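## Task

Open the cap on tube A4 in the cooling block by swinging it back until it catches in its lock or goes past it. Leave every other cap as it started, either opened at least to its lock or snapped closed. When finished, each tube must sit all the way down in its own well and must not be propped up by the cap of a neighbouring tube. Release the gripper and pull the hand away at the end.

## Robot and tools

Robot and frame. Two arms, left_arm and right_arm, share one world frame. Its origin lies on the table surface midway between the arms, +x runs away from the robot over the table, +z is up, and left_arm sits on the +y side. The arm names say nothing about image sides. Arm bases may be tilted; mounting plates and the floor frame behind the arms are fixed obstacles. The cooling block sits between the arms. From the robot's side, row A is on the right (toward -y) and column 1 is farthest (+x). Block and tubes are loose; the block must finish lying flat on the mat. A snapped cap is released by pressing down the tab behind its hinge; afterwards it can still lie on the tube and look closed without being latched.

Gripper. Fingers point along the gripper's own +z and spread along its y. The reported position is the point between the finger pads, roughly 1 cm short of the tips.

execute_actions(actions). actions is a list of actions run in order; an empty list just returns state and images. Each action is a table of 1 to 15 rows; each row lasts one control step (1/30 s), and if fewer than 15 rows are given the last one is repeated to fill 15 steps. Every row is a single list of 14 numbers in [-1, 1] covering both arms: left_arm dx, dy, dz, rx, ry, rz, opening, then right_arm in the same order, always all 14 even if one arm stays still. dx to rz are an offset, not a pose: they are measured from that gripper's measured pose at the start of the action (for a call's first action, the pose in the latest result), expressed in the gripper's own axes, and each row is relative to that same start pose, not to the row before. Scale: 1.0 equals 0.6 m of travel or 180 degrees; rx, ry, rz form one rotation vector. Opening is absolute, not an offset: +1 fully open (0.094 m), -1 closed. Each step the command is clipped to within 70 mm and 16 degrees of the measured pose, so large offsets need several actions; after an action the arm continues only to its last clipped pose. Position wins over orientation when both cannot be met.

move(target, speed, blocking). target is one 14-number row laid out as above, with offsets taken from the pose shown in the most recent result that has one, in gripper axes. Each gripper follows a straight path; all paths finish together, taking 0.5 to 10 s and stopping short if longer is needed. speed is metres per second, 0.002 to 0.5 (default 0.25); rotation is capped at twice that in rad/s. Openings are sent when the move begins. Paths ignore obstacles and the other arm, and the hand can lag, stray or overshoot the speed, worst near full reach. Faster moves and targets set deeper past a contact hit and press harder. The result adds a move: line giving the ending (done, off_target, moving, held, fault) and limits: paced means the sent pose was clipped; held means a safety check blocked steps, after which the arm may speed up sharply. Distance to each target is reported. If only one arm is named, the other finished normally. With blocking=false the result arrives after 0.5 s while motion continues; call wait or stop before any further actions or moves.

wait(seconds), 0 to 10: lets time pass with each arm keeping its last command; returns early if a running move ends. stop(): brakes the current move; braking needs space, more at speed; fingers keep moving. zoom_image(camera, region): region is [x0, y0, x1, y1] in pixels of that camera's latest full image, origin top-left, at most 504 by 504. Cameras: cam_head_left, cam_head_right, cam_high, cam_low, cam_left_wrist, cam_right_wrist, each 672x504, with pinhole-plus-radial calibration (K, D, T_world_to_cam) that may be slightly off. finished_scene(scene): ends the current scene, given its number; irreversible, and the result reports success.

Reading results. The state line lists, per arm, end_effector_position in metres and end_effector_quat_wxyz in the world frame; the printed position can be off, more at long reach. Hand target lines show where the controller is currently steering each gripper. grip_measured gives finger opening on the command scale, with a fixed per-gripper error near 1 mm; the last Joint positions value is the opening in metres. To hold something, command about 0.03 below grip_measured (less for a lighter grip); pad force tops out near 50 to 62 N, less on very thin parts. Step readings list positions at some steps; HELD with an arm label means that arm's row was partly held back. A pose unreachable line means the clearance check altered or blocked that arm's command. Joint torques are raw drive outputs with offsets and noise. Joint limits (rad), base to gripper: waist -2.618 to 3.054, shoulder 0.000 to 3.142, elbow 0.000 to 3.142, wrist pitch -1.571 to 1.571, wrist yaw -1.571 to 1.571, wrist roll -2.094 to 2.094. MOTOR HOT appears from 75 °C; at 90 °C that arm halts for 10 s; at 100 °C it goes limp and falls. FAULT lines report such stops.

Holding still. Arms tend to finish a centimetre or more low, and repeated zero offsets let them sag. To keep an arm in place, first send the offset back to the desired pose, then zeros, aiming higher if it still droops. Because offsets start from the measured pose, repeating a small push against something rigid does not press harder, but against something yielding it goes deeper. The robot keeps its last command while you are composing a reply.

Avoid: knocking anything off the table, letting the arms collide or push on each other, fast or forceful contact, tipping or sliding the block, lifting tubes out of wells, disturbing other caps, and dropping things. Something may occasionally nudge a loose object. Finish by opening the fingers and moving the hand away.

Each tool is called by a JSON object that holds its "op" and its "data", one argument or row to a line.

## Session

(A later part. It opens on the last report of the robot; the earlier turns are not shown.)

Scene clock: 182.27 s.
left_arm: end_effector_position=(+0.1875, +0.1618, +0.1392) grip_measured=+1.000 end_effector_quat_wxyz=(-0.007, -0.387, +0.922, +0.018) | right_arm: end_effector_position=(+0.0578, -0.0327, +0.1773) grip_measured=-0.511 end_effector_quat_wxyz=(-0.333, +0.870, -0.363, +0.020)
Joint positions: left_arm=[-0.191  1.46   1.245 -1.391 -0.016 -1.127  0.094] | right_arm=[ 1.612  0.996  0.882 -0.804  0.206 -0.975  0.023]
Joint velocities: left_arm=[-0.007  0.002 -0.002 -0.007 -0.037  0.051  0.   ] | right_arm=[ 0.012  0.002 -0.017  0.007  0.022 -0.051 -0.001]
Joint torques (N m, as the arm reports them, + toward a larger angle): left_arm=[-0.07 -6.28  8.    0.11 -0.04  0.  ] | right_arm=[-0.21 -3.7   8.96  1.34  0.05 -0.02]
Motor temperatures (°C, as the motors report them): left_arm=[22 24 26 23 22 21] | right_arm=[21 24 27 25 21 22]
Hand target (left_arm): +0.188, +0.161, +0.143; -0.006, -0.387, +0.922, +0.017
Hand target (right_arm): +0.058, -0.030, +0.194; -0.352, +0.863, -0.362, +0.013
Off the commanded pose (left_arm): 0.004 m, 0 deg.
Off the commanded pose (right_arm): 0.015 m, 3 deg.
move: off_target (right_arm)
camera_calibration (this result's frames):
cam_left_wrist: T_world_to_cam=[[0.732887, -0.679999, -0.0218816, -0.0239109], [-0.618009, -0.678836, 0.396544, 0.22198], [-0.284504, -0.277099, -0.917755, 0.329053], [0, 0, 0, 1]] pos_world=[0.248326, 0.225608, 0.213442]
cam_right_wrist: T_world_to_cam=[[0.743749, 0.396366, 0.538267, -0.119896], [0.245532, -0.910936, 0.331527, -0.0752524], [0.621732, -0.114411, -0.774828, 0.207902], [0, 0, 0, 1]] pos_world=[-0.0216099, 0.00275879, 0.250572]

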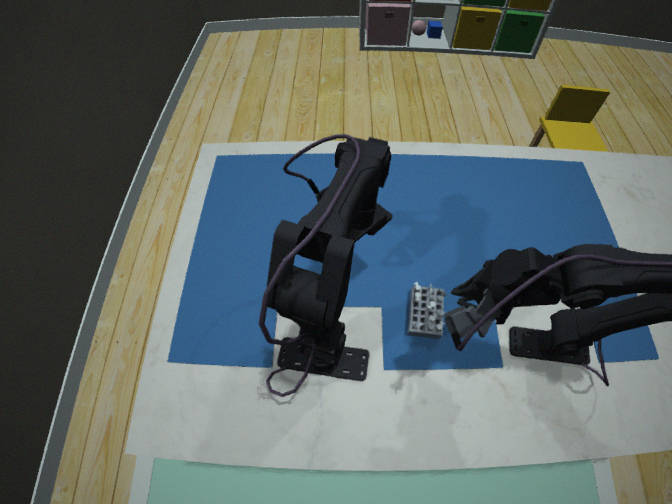

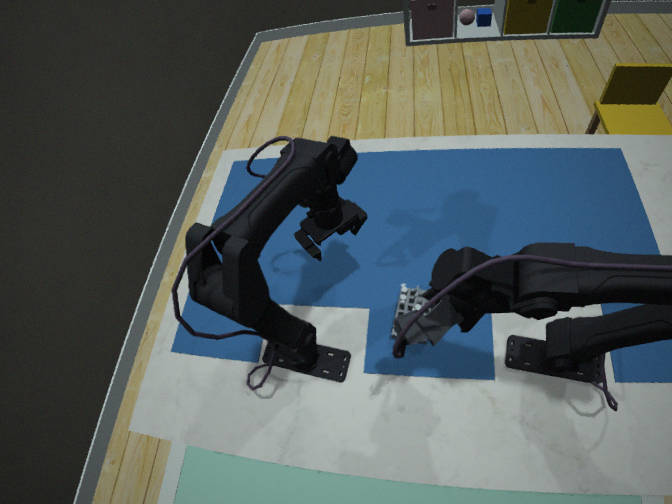

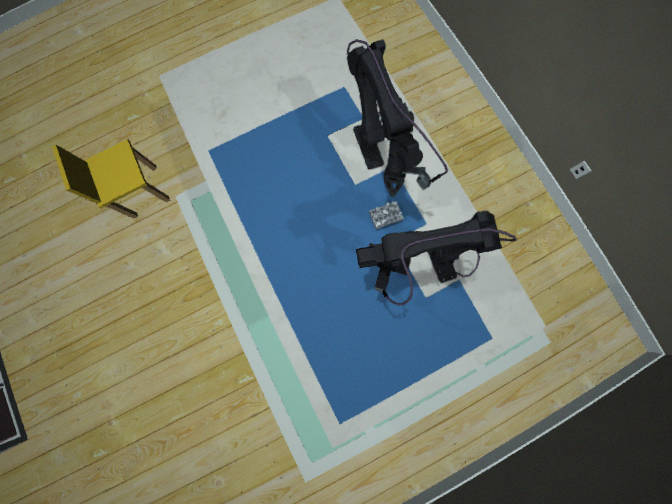

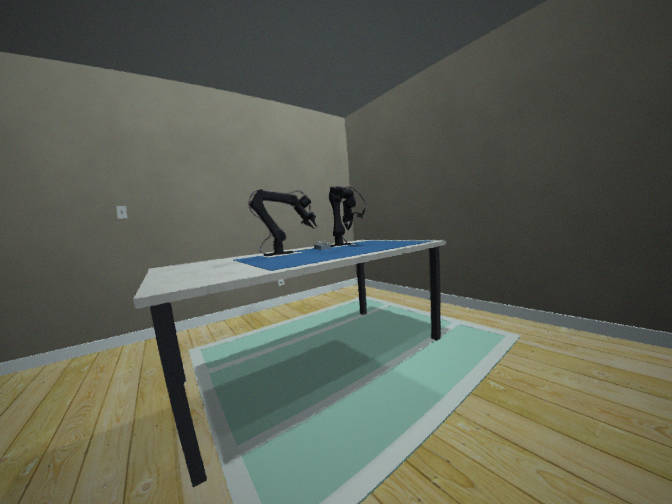

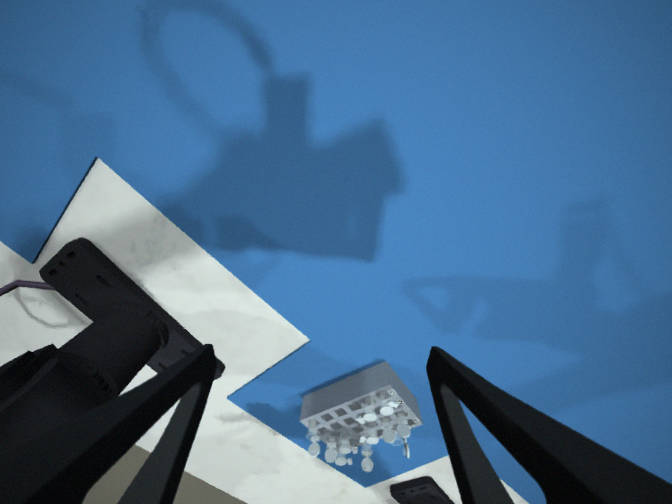

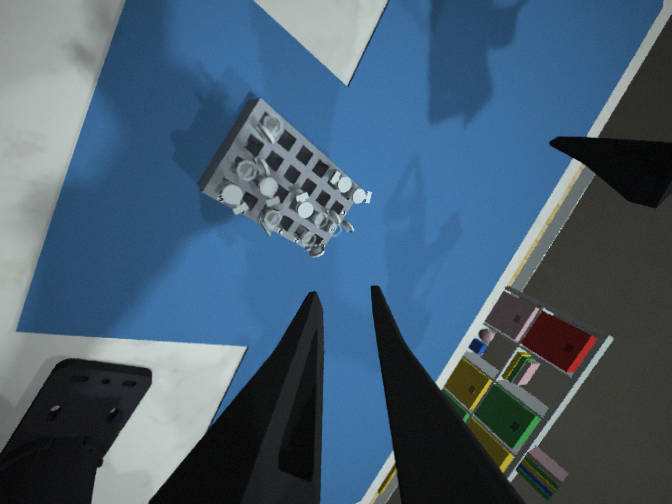

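{"op": "zoom_image", "data": {
  "camera": "cam_right_wrist",
  "region": [190, 90, 390, 270]
}}

{"op": "zoom_image", "data": {
  "camera": "cam_head_left",
  "region": [385, 270, 475, 350]
}}

{"op": "zoom_image", "data": {
  "camera": "cam_left_wrist",
  "region": [300, 414, 420, 504]
}}

Region (190, 90, 390, 270) of cam_right_wrist's 672x504 image, scaled by 2.520, with more detail than that image has; it fills the top 454 rows of this view, and the rest is white.

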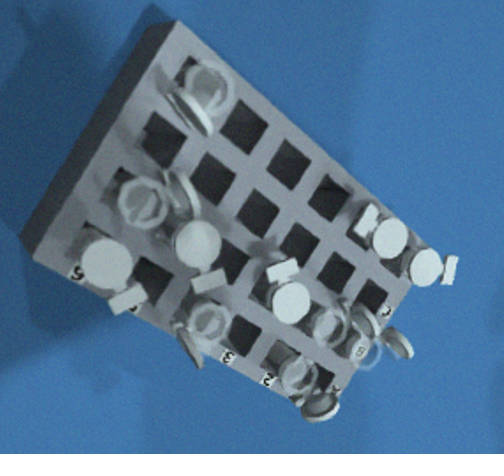

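Region (385, 270, 475, 350) of cam_head_left's 672x504 image, scaled by 5.600, with more detail than that image has.

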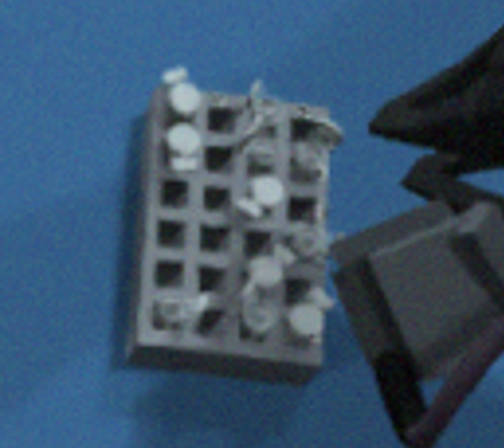

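Region (300, 414, 420, 504) of cam_left_wrist's 672x504 image, scaled by 4.200, with more detail than that image has; it fills the top 378 rows of this view, and the rest is white.

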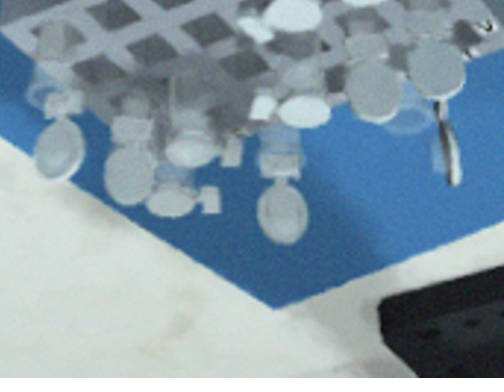

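{"op": "move", "data": {
  "target": [0,0,-0.007,0,0,0,1, 0.03,0.0,-0.12,0,0,0,-0.51],
  "speed": 0.3
}}

Scene clock: 185.13 s.
left_arm: end_effector_position=(+0.1868, +0.1620, +0.1392) grip_measured=+1.000 end_effector_quat_wxyz=(-0.008, -0.387, +0.922, +0.019) | right_arm: end_effector_position=(+0.0511, -0.0851, +0.2170) grip_measured=-0.511 end_effector_quat_wxyz=(-0.316, +0.877, -0.362, +0.026)
Joint positions: left_arm=[-0.191  1.46   1.245 -1.394 -0.016 -1.127  0.094] | right_arm=[ 1.612  0.864  1.021 -1.112  0.206 -0.979  0.023]
Joint velocities: left_arm=[ 0.012  0.002 -0.002  0.051 -0.037 -0.037  0.   ] | right_arm=[ 0.002 -0.007 -0.002  0.022 -0.007 -0.007 -0.   ]
Joint torques (N m, as the arm reports them, + toward a larger angle): left_arm=[-0.07 -6.26  7.99  0.13 -0.04  0.  ] | right_arm=[-0.06 -1.53  8.48  1.22  0.08 -0.01]
Motor temperatures (°C, as the motors report them): left_arm=[22 24 26 23 22 21] | right_arm=[21 24 27 25 21 22]
Hand target (left_arm): +0.188, +0.162, +0.143; -0.007, -0.387, +0.922, +0.017
Hand target (right_arm): +0.051, -0.085, +0.230; -0.333, +0.870, -0.363, +0.020
Off the commanded pose (left_arm): 0.004 m, 0 deg.
Off the commanded pose (right_arm): 0.013 m, 2 deg.
move: off_target (right_arm)
camera_calibration (this result's frames):
cam_left_wrist: T_world_to_cam=[[0.73282, -0.679976, -0.0246739, -0.022819], [-0.616864, -0.679232, 0.397647, 0.221391], [-0.28715, -0.276183, -0.917207, 0.329213], [0, 0, 0, 1]] pos_world=[0.247824, 0.225782, 0.213358]
cam_right_wrist: T_world_to_cam=[[0.744101, 0.418325, 0.520882, -0.109946], [0.248938, -0.897152, 0.364894, -0.140792], [0.619954, -0.141851, -0.771709, 0.233868], [0, 0, 0, 1]] pos_world=[-0.0281286, -0.0471446, 0.289121]

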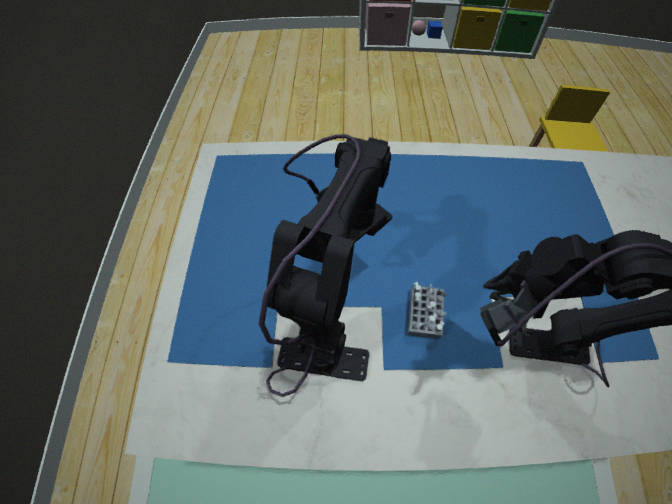

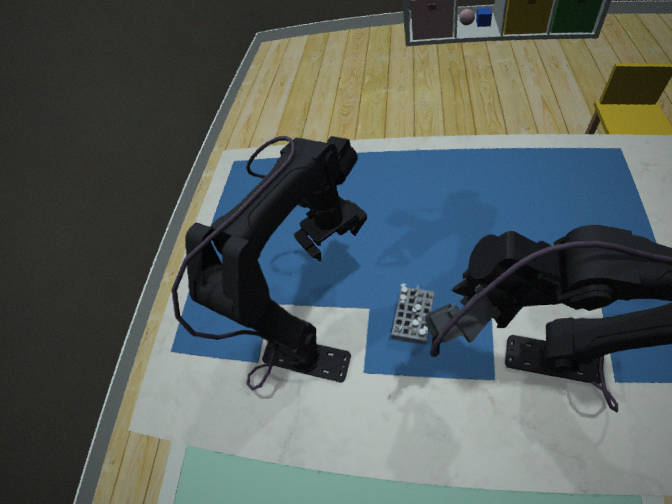

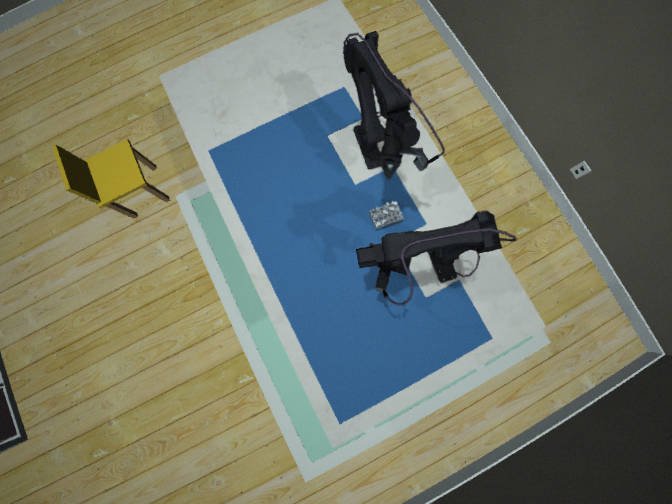

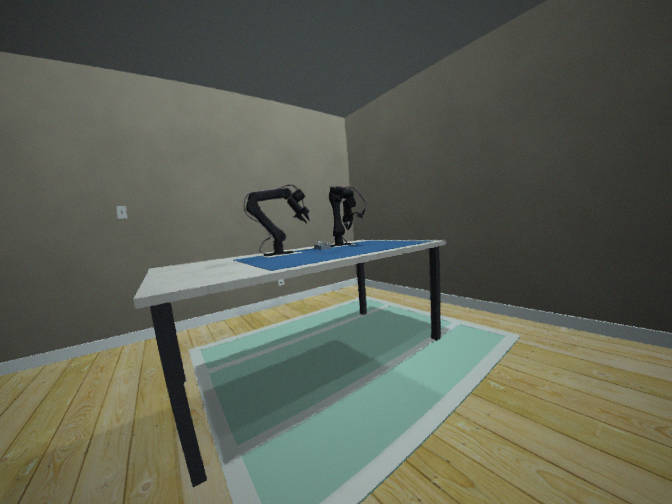

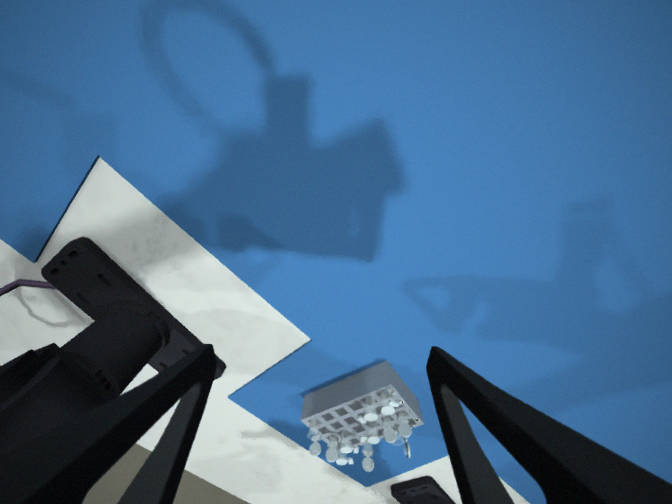

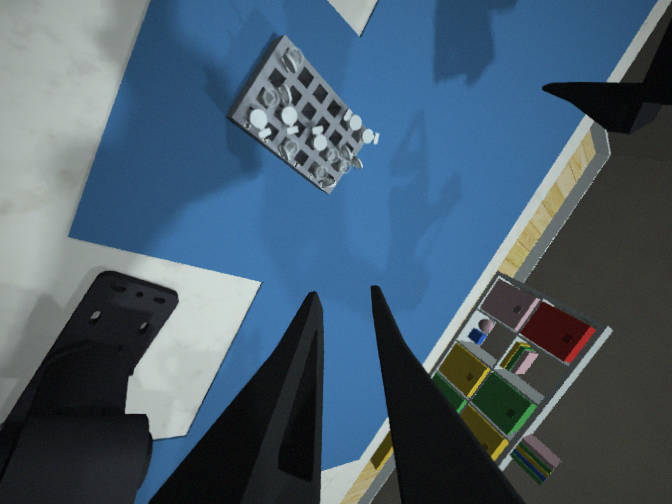

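{"op": "zoom_image", "data": {
  "camera": "cam_low",
  "region": [300, 230, 350, 260]
}}

{"op": "zoom_image", "data": {
  "camera": "cam_head_left",
  "region": [395, 275, 465, 345]
}}

Region (300, 230, 350, 260) of cam_low's 672x504 image, scaled by 10.080, with more detail than that image has; it fills the top 302 rows of this view, and the rest is white.

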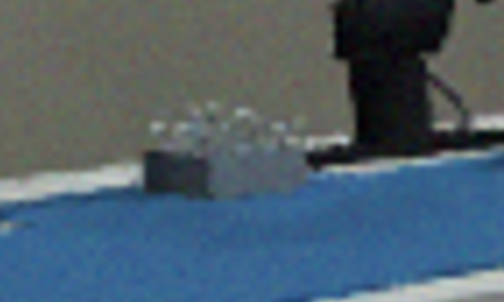

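Region (395, 275, 465, 345) of cam_head_left's 672x504 image, scaled by 7.200, with more detail than that image has.

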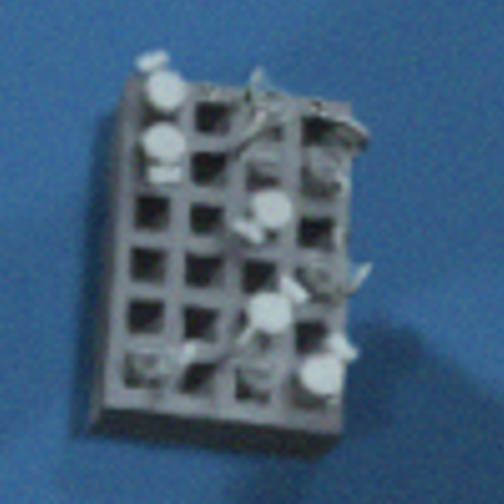

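{"op": "finished_scene", "data": {
  "scene": 1
}}

The scene is finished: the task was done.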